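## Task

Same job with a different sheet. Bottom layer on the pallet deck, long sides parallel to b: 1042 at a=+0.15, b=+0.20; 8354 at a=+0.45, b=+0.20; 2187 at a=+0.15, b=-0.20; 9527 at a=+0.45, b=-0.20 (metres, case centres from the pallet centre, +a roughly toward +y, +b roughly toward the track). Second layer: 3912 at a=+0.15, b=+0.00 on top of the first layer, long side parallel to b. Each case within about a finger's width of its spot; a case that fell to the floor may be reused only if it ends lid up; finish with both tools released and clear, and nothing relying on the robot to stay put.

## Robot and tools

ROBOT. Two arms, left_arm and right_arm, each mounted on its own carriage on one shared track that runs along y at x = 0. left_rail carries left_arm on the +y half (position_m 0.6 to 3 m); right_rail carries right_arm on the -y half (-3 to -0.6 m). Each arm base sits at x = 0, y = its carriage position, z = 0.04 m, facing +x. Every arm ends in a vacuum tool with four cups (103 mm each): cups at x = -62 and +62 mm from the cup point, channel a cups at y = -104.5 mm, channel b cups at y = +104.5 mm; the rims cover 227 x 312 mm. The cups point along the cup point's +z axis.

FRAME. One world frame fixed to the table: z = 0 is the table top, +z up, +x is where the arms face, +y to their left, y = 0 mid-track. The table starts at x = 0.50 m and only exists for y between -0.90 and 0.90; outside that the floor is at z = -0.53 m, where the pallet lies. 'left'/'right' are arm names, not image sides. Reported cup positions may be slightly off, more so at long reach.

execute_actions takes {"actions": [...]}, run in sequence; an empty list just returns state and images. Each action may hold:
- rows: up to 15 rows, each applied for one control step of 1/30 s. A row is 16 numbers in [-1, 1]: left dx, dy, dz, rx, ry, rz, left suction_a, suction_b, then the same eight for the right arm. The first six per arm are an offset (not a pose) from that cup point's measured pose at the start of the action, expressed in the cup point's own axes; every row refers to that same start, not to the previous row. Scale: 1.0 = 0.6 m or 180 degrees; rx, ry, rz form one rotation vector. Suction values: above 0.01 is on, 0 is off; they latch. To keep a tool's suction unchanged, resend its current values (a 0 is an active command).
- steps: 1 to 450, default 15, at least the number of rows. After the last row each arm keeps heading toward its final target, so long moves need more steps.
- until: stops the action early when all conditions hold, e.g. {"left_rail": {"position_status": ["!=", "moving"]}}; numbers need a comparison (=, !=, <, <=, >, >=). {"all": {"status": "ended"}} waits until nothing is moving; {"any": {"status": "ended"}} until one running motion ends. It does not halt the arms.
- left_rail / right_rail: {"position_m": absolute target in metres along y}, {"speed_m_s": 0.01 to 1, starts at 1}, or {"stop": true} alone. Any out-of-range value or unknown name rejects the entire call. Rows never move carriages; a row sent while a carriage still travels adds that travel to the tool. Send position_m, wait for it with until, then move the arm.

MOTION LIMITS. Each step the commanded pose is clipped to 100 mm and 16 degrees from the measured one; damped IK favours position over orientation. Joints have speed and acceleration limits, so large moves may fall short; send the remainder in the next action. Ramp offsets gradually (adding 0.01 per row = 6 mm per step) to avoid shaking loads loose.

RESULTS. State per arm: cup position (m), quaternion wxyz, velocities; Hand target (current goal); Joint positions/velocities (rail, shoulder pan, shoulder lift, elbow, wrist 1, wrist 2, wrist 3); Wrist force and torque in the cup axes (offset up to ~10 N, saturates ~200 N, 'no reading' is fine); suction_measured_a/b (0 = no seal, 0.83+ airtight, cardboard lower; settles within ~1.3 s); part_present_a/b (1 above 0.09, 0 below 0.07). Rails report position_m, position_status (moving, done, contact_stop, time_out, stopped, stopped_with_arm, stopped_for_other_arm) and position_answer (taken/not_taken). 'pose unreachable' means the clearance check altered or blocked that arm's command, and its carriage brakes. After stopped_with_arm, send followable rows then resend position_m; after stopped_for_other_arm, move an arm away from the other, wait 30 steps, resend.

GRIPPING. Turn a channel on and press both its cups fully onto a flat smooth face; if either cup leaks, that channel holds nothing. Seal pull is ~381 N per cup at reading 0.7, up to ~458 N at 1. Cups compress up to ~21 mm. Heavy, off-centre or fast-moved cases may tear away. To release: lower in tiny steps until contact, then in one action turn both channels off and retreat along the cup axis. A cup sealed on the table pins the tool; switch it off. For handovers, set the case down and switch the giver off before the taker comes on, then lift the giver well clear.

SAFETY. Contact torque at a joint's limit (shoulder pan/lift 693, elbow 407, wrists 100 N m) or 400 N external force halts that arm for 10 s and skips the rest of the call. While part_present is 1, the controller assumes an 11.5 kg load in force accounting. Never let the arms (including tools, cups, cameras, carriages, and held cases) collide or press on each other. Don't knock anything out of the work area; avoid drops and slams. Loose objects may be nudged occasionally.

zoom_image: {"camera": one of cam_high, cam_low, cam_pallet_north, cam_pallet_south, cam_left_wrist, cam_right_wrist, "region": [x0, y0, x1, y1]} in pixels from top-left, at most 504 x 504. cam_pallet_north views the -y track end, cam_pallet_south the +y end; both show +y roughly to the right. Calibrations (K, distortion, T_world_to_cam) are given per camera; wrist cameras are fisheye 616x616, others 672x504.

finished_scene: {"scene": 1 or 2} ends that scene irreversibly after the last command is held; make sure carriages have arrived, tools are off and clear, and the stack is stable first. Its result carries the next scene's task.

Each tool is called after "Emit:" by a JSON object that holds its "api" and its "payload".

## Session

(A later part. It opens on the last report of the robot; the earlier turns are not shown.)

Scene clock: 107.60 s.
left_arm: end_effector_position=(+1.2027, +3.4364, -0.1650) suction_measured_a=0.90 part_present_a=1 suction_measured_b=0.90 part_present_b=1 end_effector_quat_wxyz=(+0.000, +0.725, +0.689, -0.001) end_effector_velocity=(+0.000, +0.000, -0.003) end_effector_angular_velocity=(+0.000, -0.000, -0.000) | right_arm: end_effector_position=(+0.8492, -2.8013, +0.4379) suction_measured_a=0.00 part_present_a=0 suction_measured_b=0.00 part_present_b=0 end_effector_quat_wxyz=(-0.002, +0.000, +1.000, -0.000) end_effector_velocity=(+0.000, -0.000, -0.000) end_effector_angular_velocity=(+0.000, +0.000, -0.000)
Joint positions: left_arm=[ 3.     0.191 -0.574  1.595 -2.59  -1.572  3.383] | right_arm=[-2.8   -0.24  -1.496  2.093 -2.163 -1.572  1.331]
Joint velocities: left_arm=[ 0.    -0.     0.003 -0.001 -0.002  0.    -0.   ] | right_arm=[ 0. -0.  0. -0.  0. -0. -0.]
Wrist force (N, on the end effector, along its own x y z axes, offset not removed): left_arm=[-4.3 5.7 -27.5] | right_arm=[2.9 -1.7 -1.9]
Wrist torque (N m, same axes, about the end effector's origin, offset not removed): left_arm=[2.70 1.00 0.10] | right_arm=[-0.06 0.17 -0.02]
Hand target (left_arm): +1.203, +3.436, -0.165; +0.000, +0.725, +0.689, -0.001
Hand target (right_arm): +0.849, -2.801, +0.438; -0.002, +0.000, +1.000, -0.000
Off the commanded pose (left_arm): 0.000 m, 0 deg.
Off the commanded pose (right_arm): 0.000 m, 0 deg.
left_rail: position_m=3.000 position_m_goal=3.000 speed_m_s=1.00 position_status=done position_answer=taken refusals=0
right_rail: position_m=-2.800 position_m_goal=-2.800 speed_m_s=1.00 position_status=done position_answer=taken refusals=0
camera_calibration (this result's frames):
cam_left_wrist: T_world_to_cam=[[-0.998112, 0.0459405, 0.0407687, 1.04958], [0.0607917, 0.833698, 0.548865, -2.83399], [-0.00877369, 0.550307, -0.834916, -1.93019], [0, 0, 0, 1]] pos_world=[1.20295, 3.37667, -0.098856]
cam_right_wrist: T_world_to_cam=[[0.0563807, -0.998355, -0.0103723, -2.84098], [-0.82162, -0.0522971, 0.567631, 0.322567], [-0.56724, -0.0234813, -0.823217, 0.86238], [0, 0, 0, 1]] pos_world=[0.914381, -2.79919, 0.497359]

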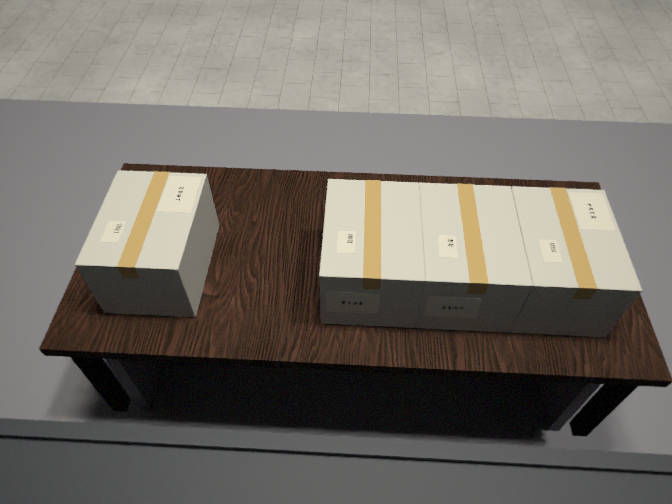

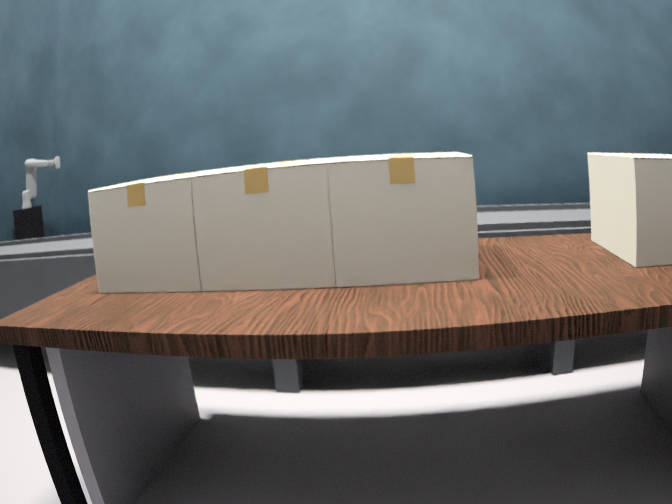

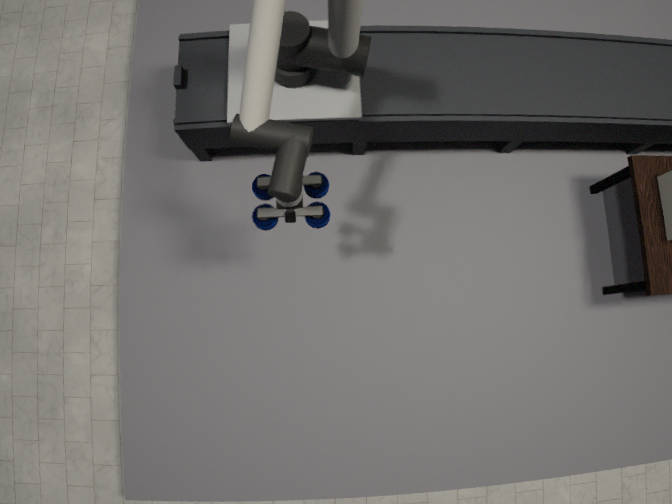

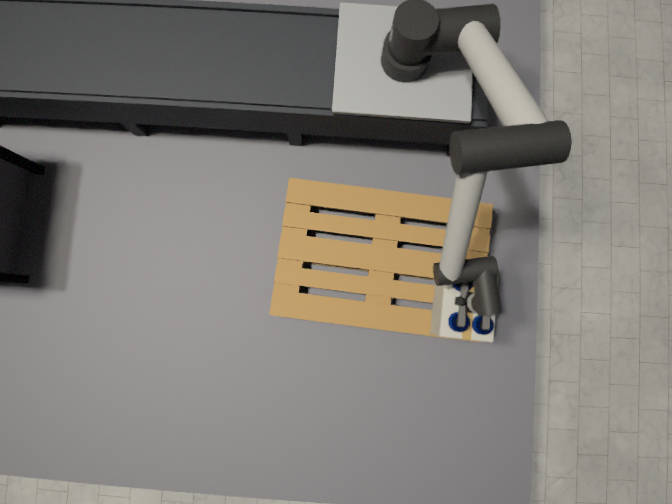

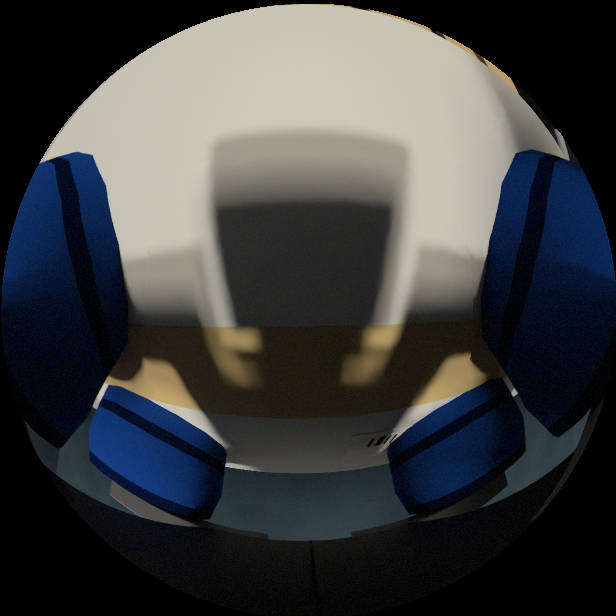

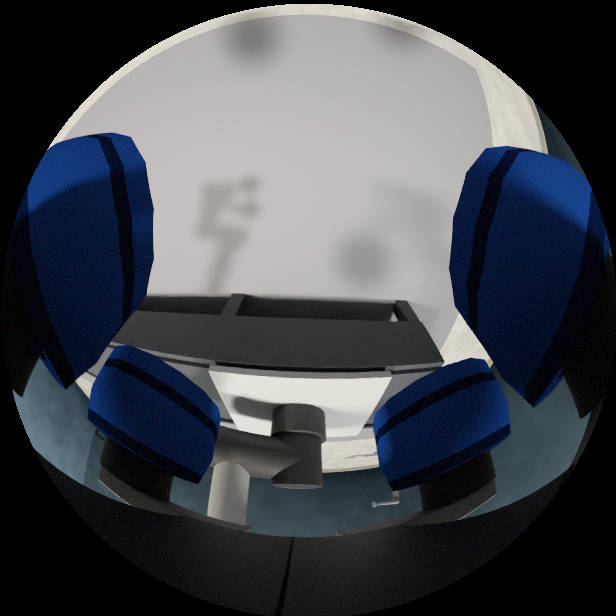

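Emit:
{"api": "execute_actions", "payload": {"actions": [{"rows":[[0,0,0.002,0,0,0,1,1,0,0,0,0,0,0,0,0],[0,0,0.0035,0,0,0,1,1,0,0,0,0,0,0,0,0]],"steps":8}]}}

Scene clock: 115.13 s.
left_arm: end_effector_position=(+1.2030, +3.4365, -0.1664) suction_measured_a=0.90 part_present_a=1 suction_measured_b=0.90 part_present_b=1 end_effector_quat_wxyz=(+0.000, +0.725, +0.689, -0.001) end_effector_velocity=(+0.000, +0.000, -0.002) end_effector_angular_velocity=(-0.000, +0.000, -0.000) | right_arm: end_effector_position=(+0.8492, -2.8013, +0.4379) suction_measured_a=0.00 part_present_a=0 suction_measured_b=0.00 part_present_b=0 end_effector_quat_wxyz=(-0.002, +0.000, +1.000, -0.000) end_effector_velocity=(+0.000, -0.000, -0.000) end_effector_angular_velocity=(+0.000, +0.000, -0.000)
Joint positions: left_arm=[ 3.     0.191 -0.573  1.594 -2.592 -1.572  3.383] | right_arm=[-2.8   -0.24  -1.496  2.093 -2.163 -1.572  1.331]
Joint velocities: left_arm=[ 0.     0.     0.002 -0.001 -0.001 -0.     0.   ] | right_arm=[ 0. -0.  0. -0.  0. -0. -0.]
Wrist force (N, on the end effector, along its own x y z axes, offset not removed): left_arm=[-18.8 -36.2 -156.6] | right_arm=[-6.7 -2.6 -2.8]
Wrist torque (N m, same axes, about the end effector's origin, offset not removed): left_arm=[-2.60 7.62 -1.07] | right_arm=[-0.23 1.30 -0.04]
Hand target (left_arm): +1.203, +3.436, -0.167; +0.000, +0.725, +0.689, -0.001
Hand target (right_arm): +0.849, -2.801, +0.438; -0.002, +0.000, +1.000, -0.000
Off the commanded pose (left_arm): 0.001 m, 0 deg.
Off the commanded pose (right_arm): 0.000 m, 0 deg.
left_rail: position_m=3.000 position_m_goal=3.000 speed_m_s=1.00 position_status=done position_answer=taken refusals=0
right_rail: position_m=-2.800 position_m_goal=-2.800 speed_m_s=1.00 position_status=done position_answer=taken refusals=0
camera_calibration (this result's frames):
cam_left_wrist: T_world_to_cam=[[-0.998132, 0.0459326, 0.0402872, 1.04985], [0.060522, 0.833592, 0.549055, -2.83258], [-0.00836357, 0.550468, -0.834815, -1.93243], [0, 0, 0, 1]] pos_world=[1.20316, 3.37673, -0.100271]
cam_right_wrist: T_world_to_cam=[[0.0563806, -0.998355, -0.0103723, -2.84098], [-0.82162, -0.0522971, 0.567631, 0.322567], [-0.56724, -0.0234814, -0.823218, 0.86238], [0, 0, 0, 1]] pos_world=[0.914381, -2.79919, 0.497359]

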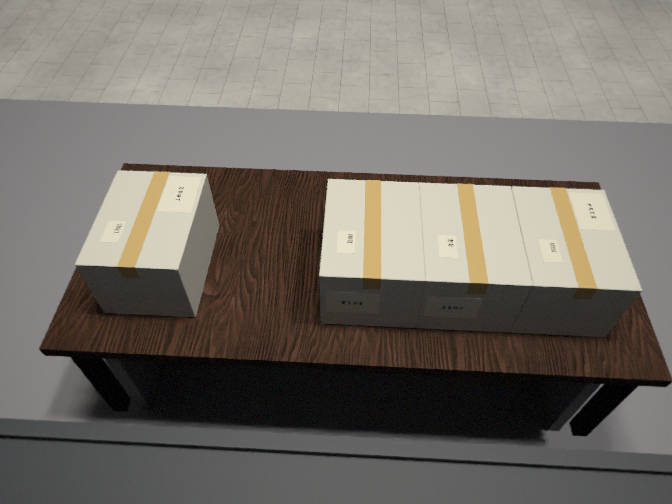

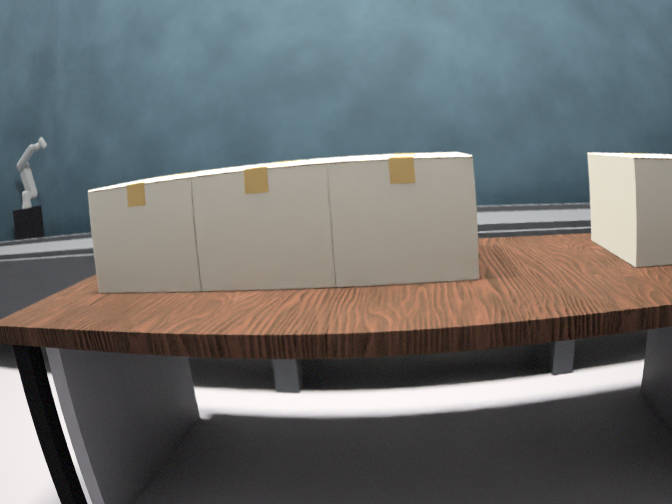

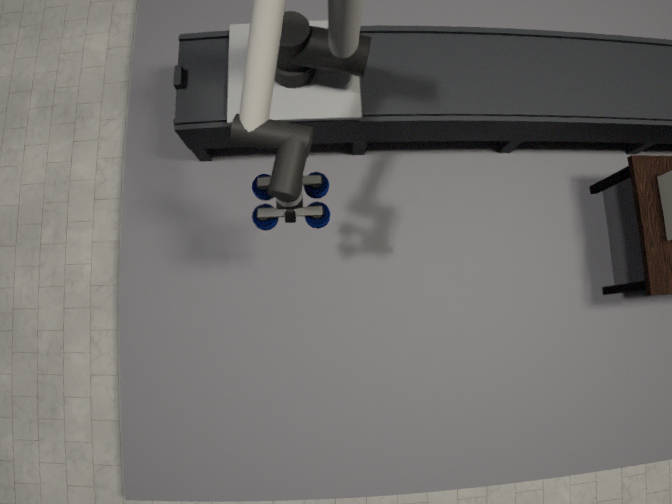

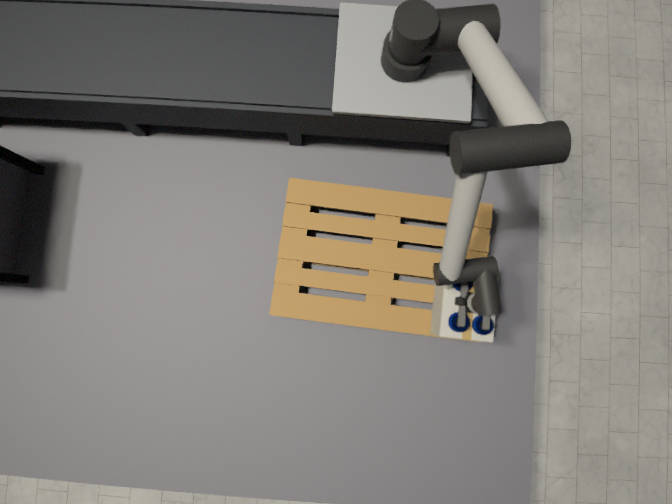

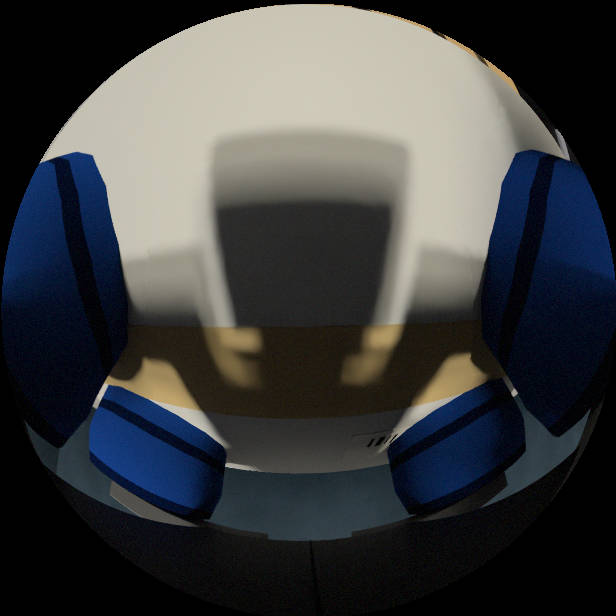

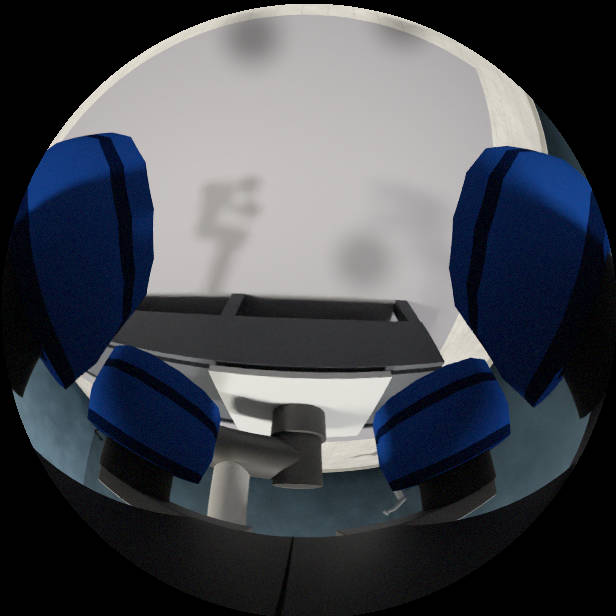

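Emit:
{"api": "execute_actions", "payload": {"actions": [{"rows":[[0,0,-0.004,0,0,0,0,0,0,0,0,0,0,0,0,0],[0,0,-0.008,0,0,0,0,0,0,0,0,0,0,0,0,0],[0,0,-0.014,0,0,0,0,0,0,0,0,0,0,0,0,0],[0,0,-0.02,0,0,0,0,0,0,0,0,0,0,0,0,0],[0,0,-0.028,0,0,0,0,0,0,0,0,0,0,0,0,0],[0,0,-0.036,0,0,0,0,0,0,0,0,0,0,0,0,0],[0,0,-0.05,0,0,0,0,0,0,0,0,0,0,0,0,0],[0,0,-0.08,0,0,0,0,0,0,0,0,0,0,0,0,0],[0,0,-0.15,0,0,0,0,0,0,0,0,0,0,0,0,0]],"steps":16}]}}

Scene clock: 122.17 s.
left_arm: end_effector_position=(+1.2029, +3.4365, -0.0831) suction_measured_a=0.01 part_present_a=0 suction_measured_b=0.01 part_present_b=0 end_effector_quat_wxyz=(+0.000, +0.725, +0.689, -0.001) end_effector_velocity=(-0.001, -0.000, +0.071) end_effector_angular_velocity=(+0.000, -0.001, -0.000) | right_arm: end_effector_position=(+0.8492, -2.8013, +0.4379) suction_measured_a=0.00 part_present_a=0 suction_measured_b=0.00 part_present_b=0 end_effector_quat_wxyz=(-0.002, +0.000, +1.000, -0.000) end_effector_velocity=(-0.000, +0.000, +0.000) end_effector_angular_velocity=(-0.000, -0.000, +0.000)
Joint positions: left_arm=[ 3.     0.191 -0.654  1.609 -2.525 -1.572  3.383] | right_arm=[-2.8   -0.24  -1.496  2.093 -2.163 -1.572  1.331]
Joint velocities: left_arm=[ 0.    -0.    -0.068  0.011  0.057  0.    -0.   ] | right_arm=[ 0.  0. -0.  0. -0.  0. -0.]
Wrist force (N, on the end effector, along its own x y z axes, offset not removed): left_arm=[-2.2 7.4 2.0] | right_arm=[2.6 1.7 -2.9]
Wrist torque (N m, same axes, about the end effector's origin, offset not removed): left_arm=[1.27 -0.04 0.20] | right_arm=[0.55 0.30 0.07]
Hand target (left_arm): +1.203, +3.437, -0.076; +0.000, +0.725, +0.689, -0.001
Hand target (right_arm): +0.849, -2.801, +0.438; -0.002, +0.000, +1.000, -0.000
Off the commanded pose (left_arm): 0.007 m, 0 deg.
Off the commanded pose (right_arm): 0.000 m, 0 deg.
left_rail: position_m=3.000 position_m_goal=3.000 speed_m_s=1.00 position_status=done position_answer=taken refusals=0
right_rail: position_m=-2.800 position_m_goal=-2.800 speed_m_s=1.00 position_status=done position_answer=taken refusals=0
camera_calibration (this result's frames):
cam_left_wrist: T_world_to_cam=[[-0.998115, 0.0459517, 0.040675, 1.04638], [0.0607493, 0.833716, 0.548842, -2.87903], [-0.00869117, 0.550279, -0.834936, -1.86195], [0, 0, 0, 1]] pos_world=[1.20313, 3.3768, -0.0170327]
cam_right_wrist: T_world_to_cam=[[0.0563809, -0.998355, -0.0103724, -2.84098], [-0.82162, -0.0522973, 0.567631, 0.322566], [-0.56724, -0.0234814, -0.823217, 0.86238], [0, 0, 0, 1]] pos_world=[0.91438, -2.79919, 0.497359]

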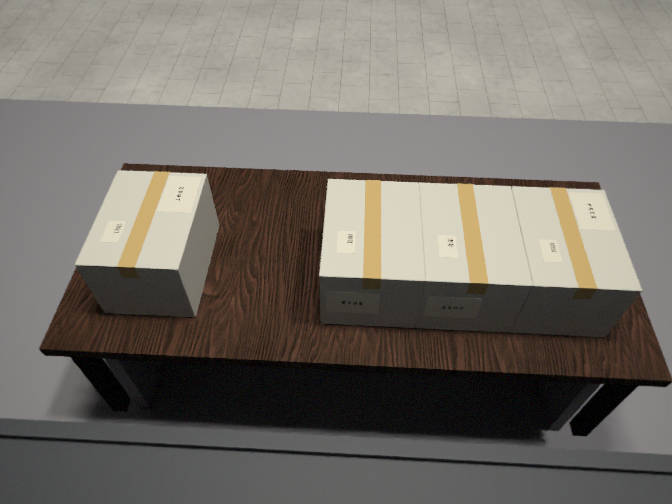

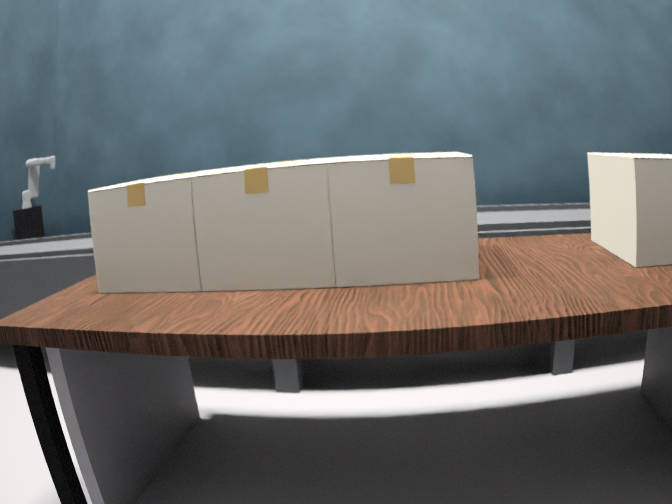

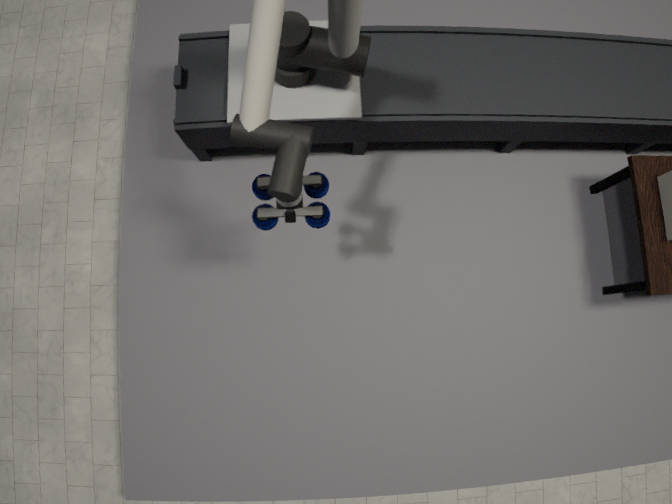

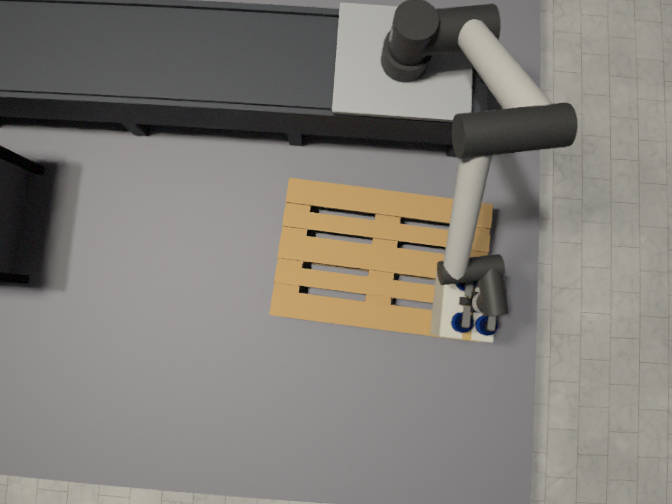

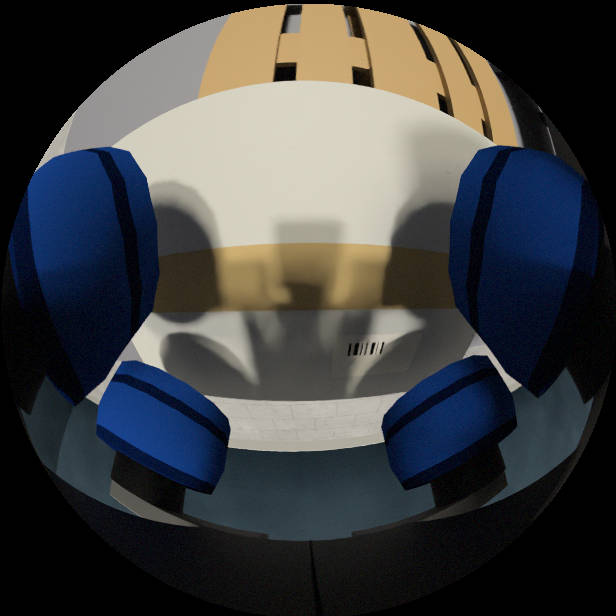

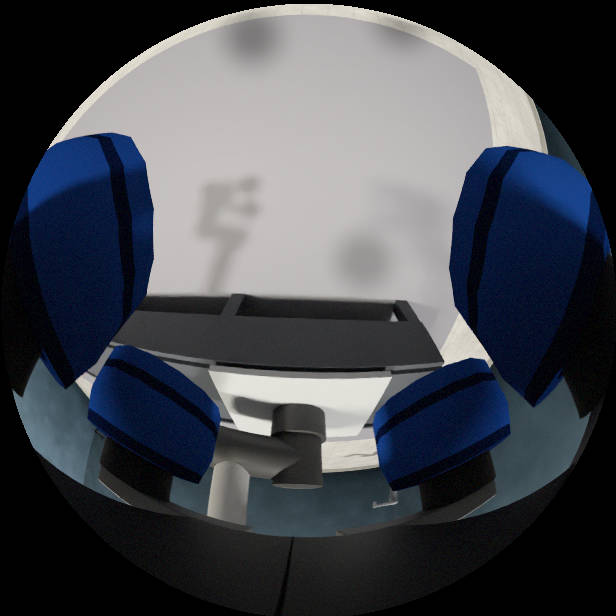

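Emit:
{"api": "execute_actions", "payload": {"actions": [{"left_rail":{"position_m":0.6},"rows":[[-0.93,-0.173,-0.87,0,0,0,0,0,0,0,0,0,0,0,0,0]],"steps":42},{"rows":[[-0.93,-0.173,0,0,0,0,0,0,0,0,0,0,0,0,0,0]],"steps":34},{"rows":[[-0.93,-0.173,0,0,0,-0.016,0,0,0,0,0,0,0,0,0,0]],"steps":40}]}}

Emit:
{"api": "zoom_image", "payload": {"camera": "cam_left_wrist", "region": [140, 100, 480, 350]}}

Emit:
{"api": "zoom_image", "payload": {"camera": "cam_pallet_south", "region": [370, 190, 530, 360]}}

Scene clock: 133.60 s.
left_arm: end_effector_position=(+0.8080, -0.6102, +0.4352) suction_measured_a=0.01 part_present_a=0 suction_measured_b=0.01 part_present_b=0 end_effector_quat_wxyz=(+0.000, +0.708, +0.707, +0.000) end_effector_velocity=(+0.001, -0.005, +0.000) end_effector_angular_velocity=(+0.001, +0.001, +0.000) | right_arm: end_effector_position=(+0.8492, -2.8013, +0.4379) suction_measured_a=0.00 part_present_a=0 suction_measured_b=0.00 part_present_b=0 end_effector_quat_wxyz=(-0.002, +0.000, +1.000, -0.000) end_effector_velocity=(+0.000, +0.000, +0.000) end_effector_angular_velocity=(+0.000, -0.000, -0.000)
Joint positions: left_arm=[ 0.6   -1.121 -0.835  1.101 -1.838 -1.57   2.022] | right_arm=[-2.8   -0.24  -1.496  2.093 -2.163 -1.572  1.331]
Joint velocities: left_arm=[ 0.    -0.001  0.006 -0.012  0.008  0.    -0.001] | right_arm=[ 0.  0. -0.  0. -0.  0.  0.]
Wrist force (N, on the end effector, along its own x y z axes, offset not removed): left_arm=[-2.9 5.1 0.7] | right_arm=[-5.7 -0.3 -2.0]
Wrist torque (N m, same axes, about the end effector's origin, offset not removed): left_arm=[0.95 0.09 0.27] | right_arm=[0.30 1.29 -0.33]
Hand target (left_arm): +0.808, -0.611, +0.435; +0.000, +0.708, +0.707, +0.000
Hand target (right_arm): +0.849, -2.801, +0.438; -0.002, +0.000, +1.000, -0.000
Off the commanded pose (left_arm): 0.001 m, 0 deg.
Off the commanded pose (right_arm): 0.000 m, 0 deg.
left_rail: position_m=0.600 position_m_goal=0.600 speed_m_s=1.00 position_status=done position_answer=taken refusals=0
right_rail: position_m=-2.800 position_m_goal=-2.800 speed_m_s=1.00 position_status=done position_answer=taken refusals=0
camera_calibration (this result's frames):
cam_left_wrist: T_world_to_cam=[[-0.999225, -0.00338461, 0.0392276, 0.788488], [0.018767, 0.834902, 0.550079, 0.268341], [-0.034613, 0.550388, -0.834191, 0.814936], [0, 0, 0, 1]] pos_world=[0.811048, -0.669901, 0.501272]
cam_right_wrist: T_world_to_cam=[[0.0563807, -0.998355, -0.0103725, -2.84098], [-0.82162, -0.0522973, 0.567631, 0.322567], [-0.56724, -0.0234813, -0.823218, 0.86238], [0, 0, 0, 1]] pos_world=[0.91438, -2.79919, 0.497359]

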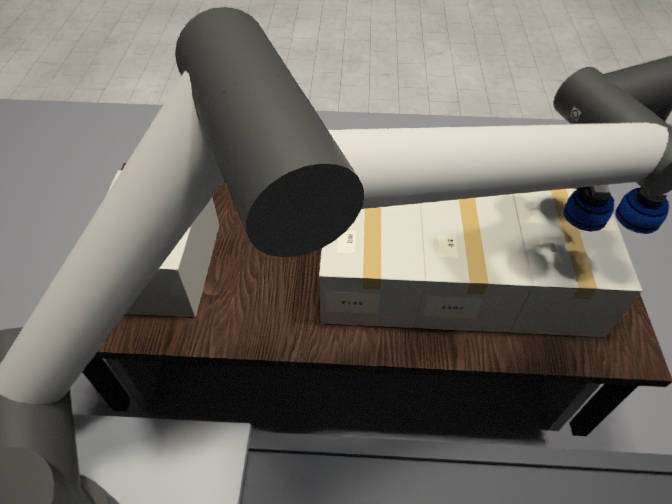

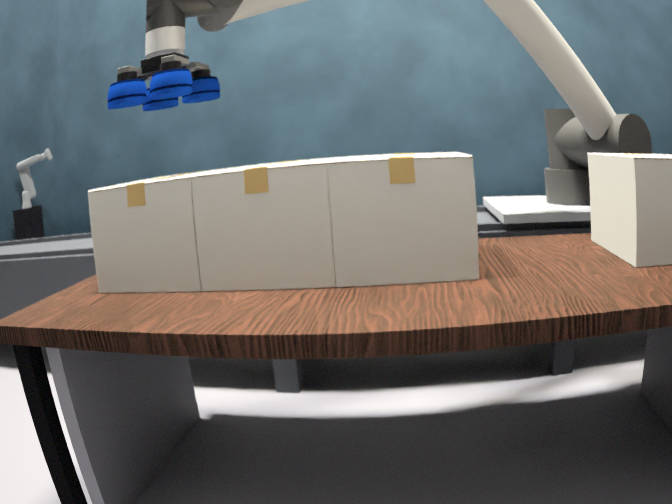

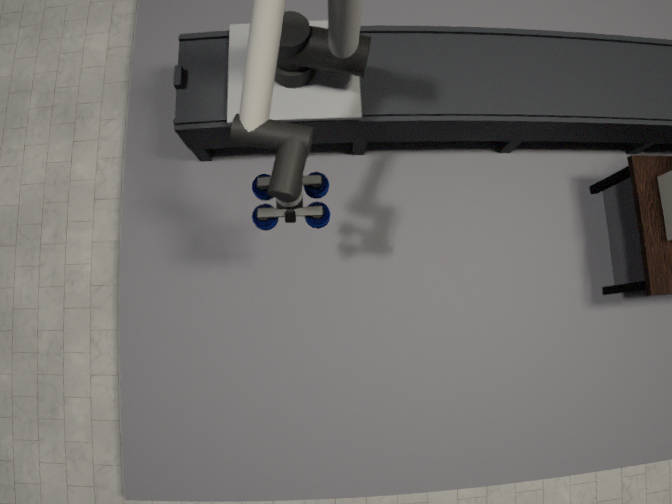

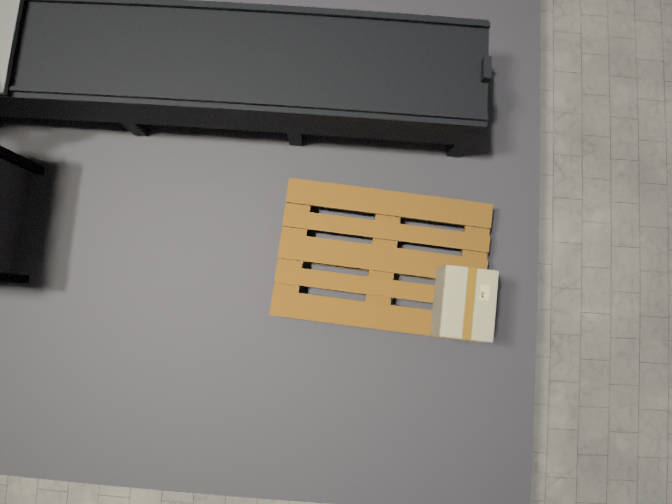

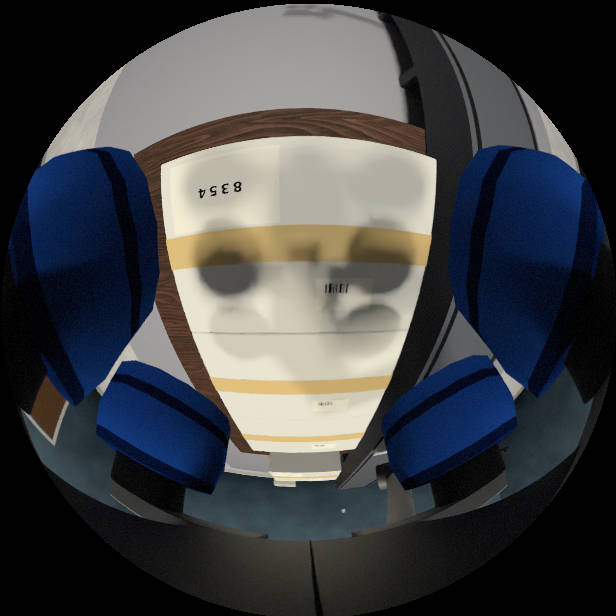

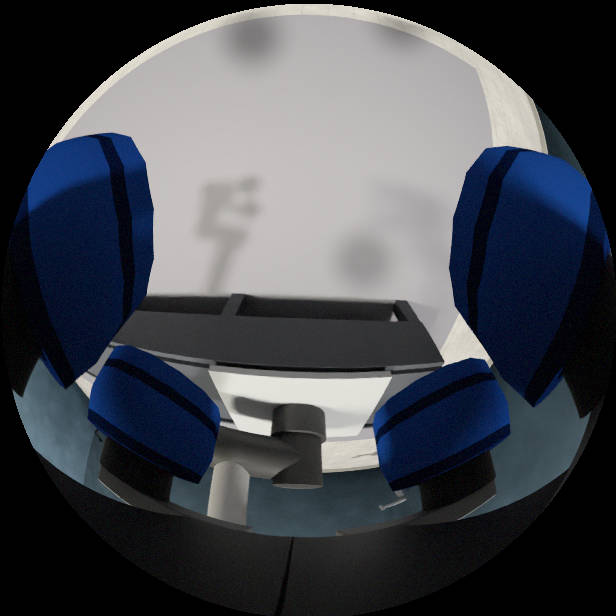

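Region (140, 100, 480, 350) of cam_left_wrist's 616x616 image, scaled by 1.482, with more detail than that image has; it fills the top 371 rows of this view, and the rest is white.

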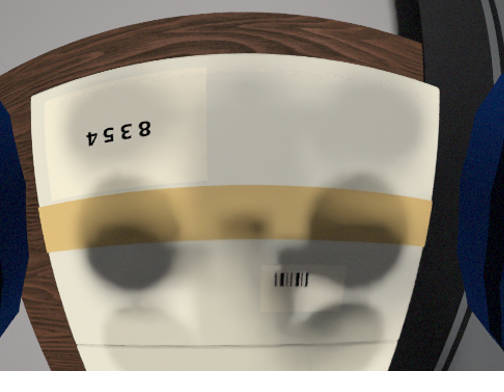

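Region (370, 190, 530, 360) of cam_pallet_south's 672x504 image, scaled by 2.965, with more detail than that image has; it fills the left 474 columns of this view, and the rest is white.

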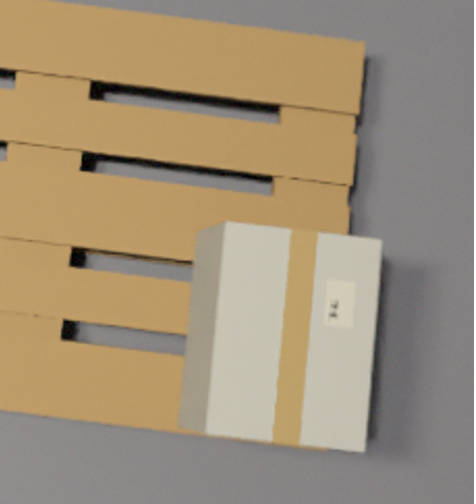

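Emit:
{"api": "execute_actions", "payload": {"actions": [{"rows":[[0.005,0.003,0.03,0,0,0,0,0,0,0,0,0,0,0,0,0],[0.011,0.008,0.08,0,0,0,0,0,0,0,0,0,0,0,0,0],[0.0175,0.012,0.15,0,0,0,0,0,0,0,0,0,0,0,0,0],[0.0175,0.012,0.287,0,0,0,0,0,0,0,0,0,0,0,0,0]],"steps":24},{"rows":[[0,0,0.01,0,0,0,0,0,0,0,0,0,0,0,0,0],[0,0,0.02,0,0,0,0,0,0,0,0,0,0,0,0,0],[0,0,0.03,0,0,0,0,0,0,0,0,0,0,0,0,0],[0,0,0.037,0,0,0,0,0,0,0,0,0,0,0,0,0],[0,0,0.043,0,0,0,0,0,0,0,0,0,0,0,0,0],[0,0,0.049,0,0,0,0,0,0,0,0,0,0,0,0,0],[0,0,0.055,0,0,0,1,1,0,0,0,0,0,0,0,0],[0,0,0.06,0,0,0,1,1,0,0,0,0,0,0,0,0]],"steps":30},{"rows":[[0,0,-0.005,0,0,0,1,1,0,0,0,0,0,0,0,0],[0,0,-0.015,0,0,0,1,1,0,0,0,0,0,0,0,0],[0,0,-0.03,0,0,0,1,1,0,0,0,0,0,0,0,0],[0,0,-0.05,0,0,0,1,1,0,0,0,0,0,0,0,0],[0,0,-0.075,0,0,0,1,1,0,0,0,0,0,0,0,0],[0,0,-0.105,0,0,0,1,1,0,0,0,0,0,0,0,0],[0,0,-0.14,0,0,0,1,1,0,0,0,0,0,0,0,0],[0,0,-0.18,0,0,0,1,1,0,0,0,0,0,0,0,0],[0,0,-0.22,0,0,0,1,1,0,0,0,0,0,0,0,0],[0,0,-0.26,0,0,0,1,1,0,0,0,0,0,0,0,0],[0,0,-0.3,0,0,0,1,1,0,0,0,0,0,0,0,0],[0,0,-0.34,0,0,0,1,1,0,0,0,0,0,0,0,0],[0,0,-0.38,0,0,0,1,1,0,0,0,0,0,0,0,0],[0,0,-0.42,0,0,0,1,1,0,0,0,0,0,0,0,0],[0,0,-0.47,0,0,0,1,1,0,0,0,0,0,0,0,0]],"steps":28},{"left_rail":{"position_m":3.0},"rows":[[0.04,0,0,0,0,0,1,1,0,0,0,0,0,0,0,0],[0.1,0,0,0,0,0,1,1,0,0,0,0,0,0,0,0],[0.923,-0.01,0,0,0,0,1,1,0,0,0,0,0,0,0,0]],"steps":40},{"rows":[[0.923,-0.01,0,0,0,0,1,1,0,0,0,0,0,0,0,0]],"steps":34},{"rows":[[0.923,-0.01,0.65,0,0,0.0222,1,1,0,0,0,0,0,0,0,0]],"steps":42}]}}

Scene clock: 180.07 s.
left_arm: end_effector_position=(+0.7981, +3.4560, +0.1171) suction_measured_a=0.90 part_present_a=1 suction_measured_b=0.90 part_present_b=1 end_effector_quat_wxyz=(+0.001, +0.731, +0.682, -0.001) end_effector_velocity=(+0.008, +0.016, -0.012) end_effector_angular_velocity=(-0.001, -0.001, -0.002) | right_arm: end_effector_position=(+0.8492, -2.8013, +0.4379) suction_measured_a=0.00 part_present_a=0 suction_measured_b=0.00 part_present_b=0 end_effector_quat_wxyz=(-0.002, +0.000, +1.000, -0.000) end_effector_velocity=(+0.000, -0.000, -0.000) end_effector_angular_velocity=(+0.000, +0.000, -0.000)
Joint positions: left_arm=[ 3.     0.299 -1.102  2.174 -2.643 -1.573  3.511] | right_arm=[-2.8   -0.24  -1.496  2.093 -2.163 -1.572  1.331]
Joint velocities: left_arm=[ 0.     0.014  0.025 -0.019 -0.007 -0.002  0.017] | right_arm=[ 0. -0.  0. -0.  0. -0. -0.]
Wrist force (N, on the end effector, along its own x y z axes, offset not removed): left_arm=[1.5 6.5 -21.8] | right_arm=[-0.6 0.3 2.5]
Wrist torque (N m, same axes, about the end effector's origin, offset not removed): left_arm=[-1.95 0.13 0.15] | right_arm=[0.37 0.53 -0.17]
Hand target (left_arm): +0.799, +3.457, +0.116; +0.001, +0.732, +0.682, -0.001
Hand target (right_arm): +0.849, -2.801, +0.438; -0.002, +0.000, +1.000, -0.000
Off the commanded pose (left_arm): 0.002 m, 0 deg.
Off the commanded pose (right_arm): 0.000 m, 0 deg.
left_rail: position_m=3.000 position_m_goal=3.000 speed_m_s=1.00 position_status=done position_answer=taken refusals=0
right_rail: position_m=-2.800 position_m_goal=-2.800 speed_m_s=1.00 position_status=done position_answer=taken refusals=0
camera_calibration (this result's frames):
cam_left_wrist: T_world_to_cam=[[-0.997087, 0.065649, 0.0388414, 0.564619], [0.076191, 0.832735, 0.548404, -2.98944], [0.00365749, 0.549765, -0.835311, -1.71695], [0, 0, 0, 1]] pos_world=[0.797023, 3.39627, 0.183302]
cam_right_wrist: T_world_to_cam=[[0.0563807, -0.998355, -0.0103724, -2.84098], [-0.82162, -0.0522972, 0.567631, 0.322567], [-0.56724, -0.0234813, -0.823218, 0.86238], [0, 0, 0, 1]] pos_world=[0.914381, -2.79919, 0.497359]

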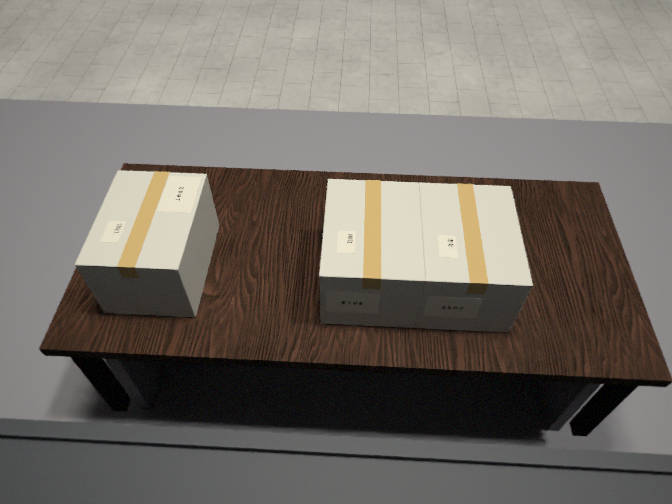

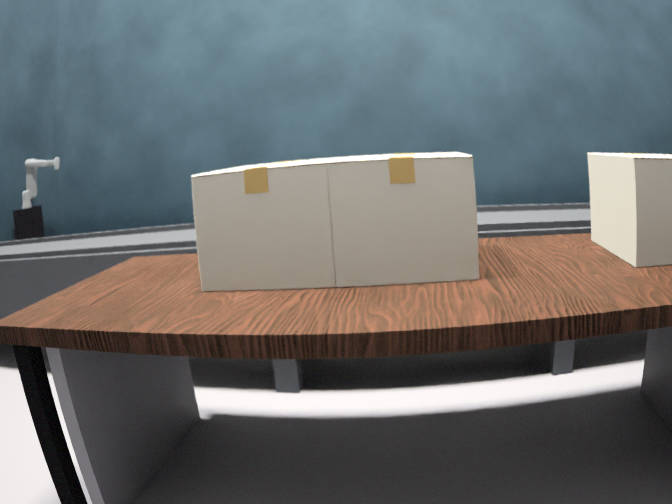

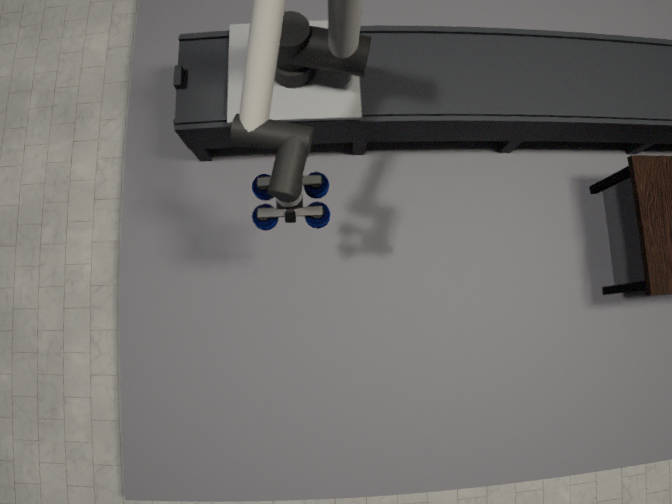

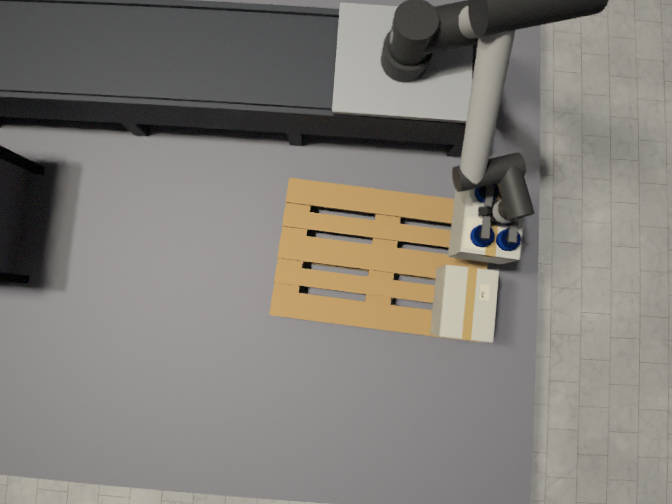

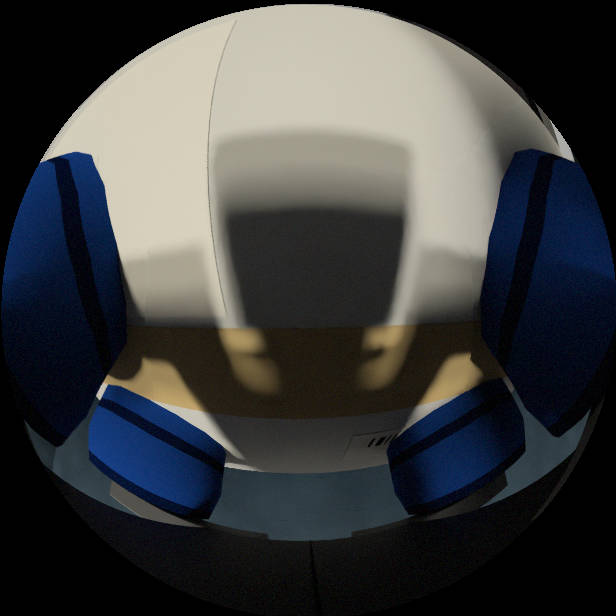

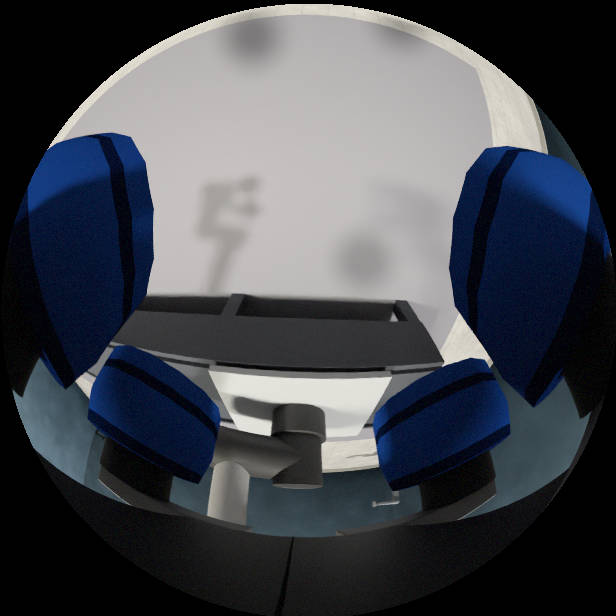

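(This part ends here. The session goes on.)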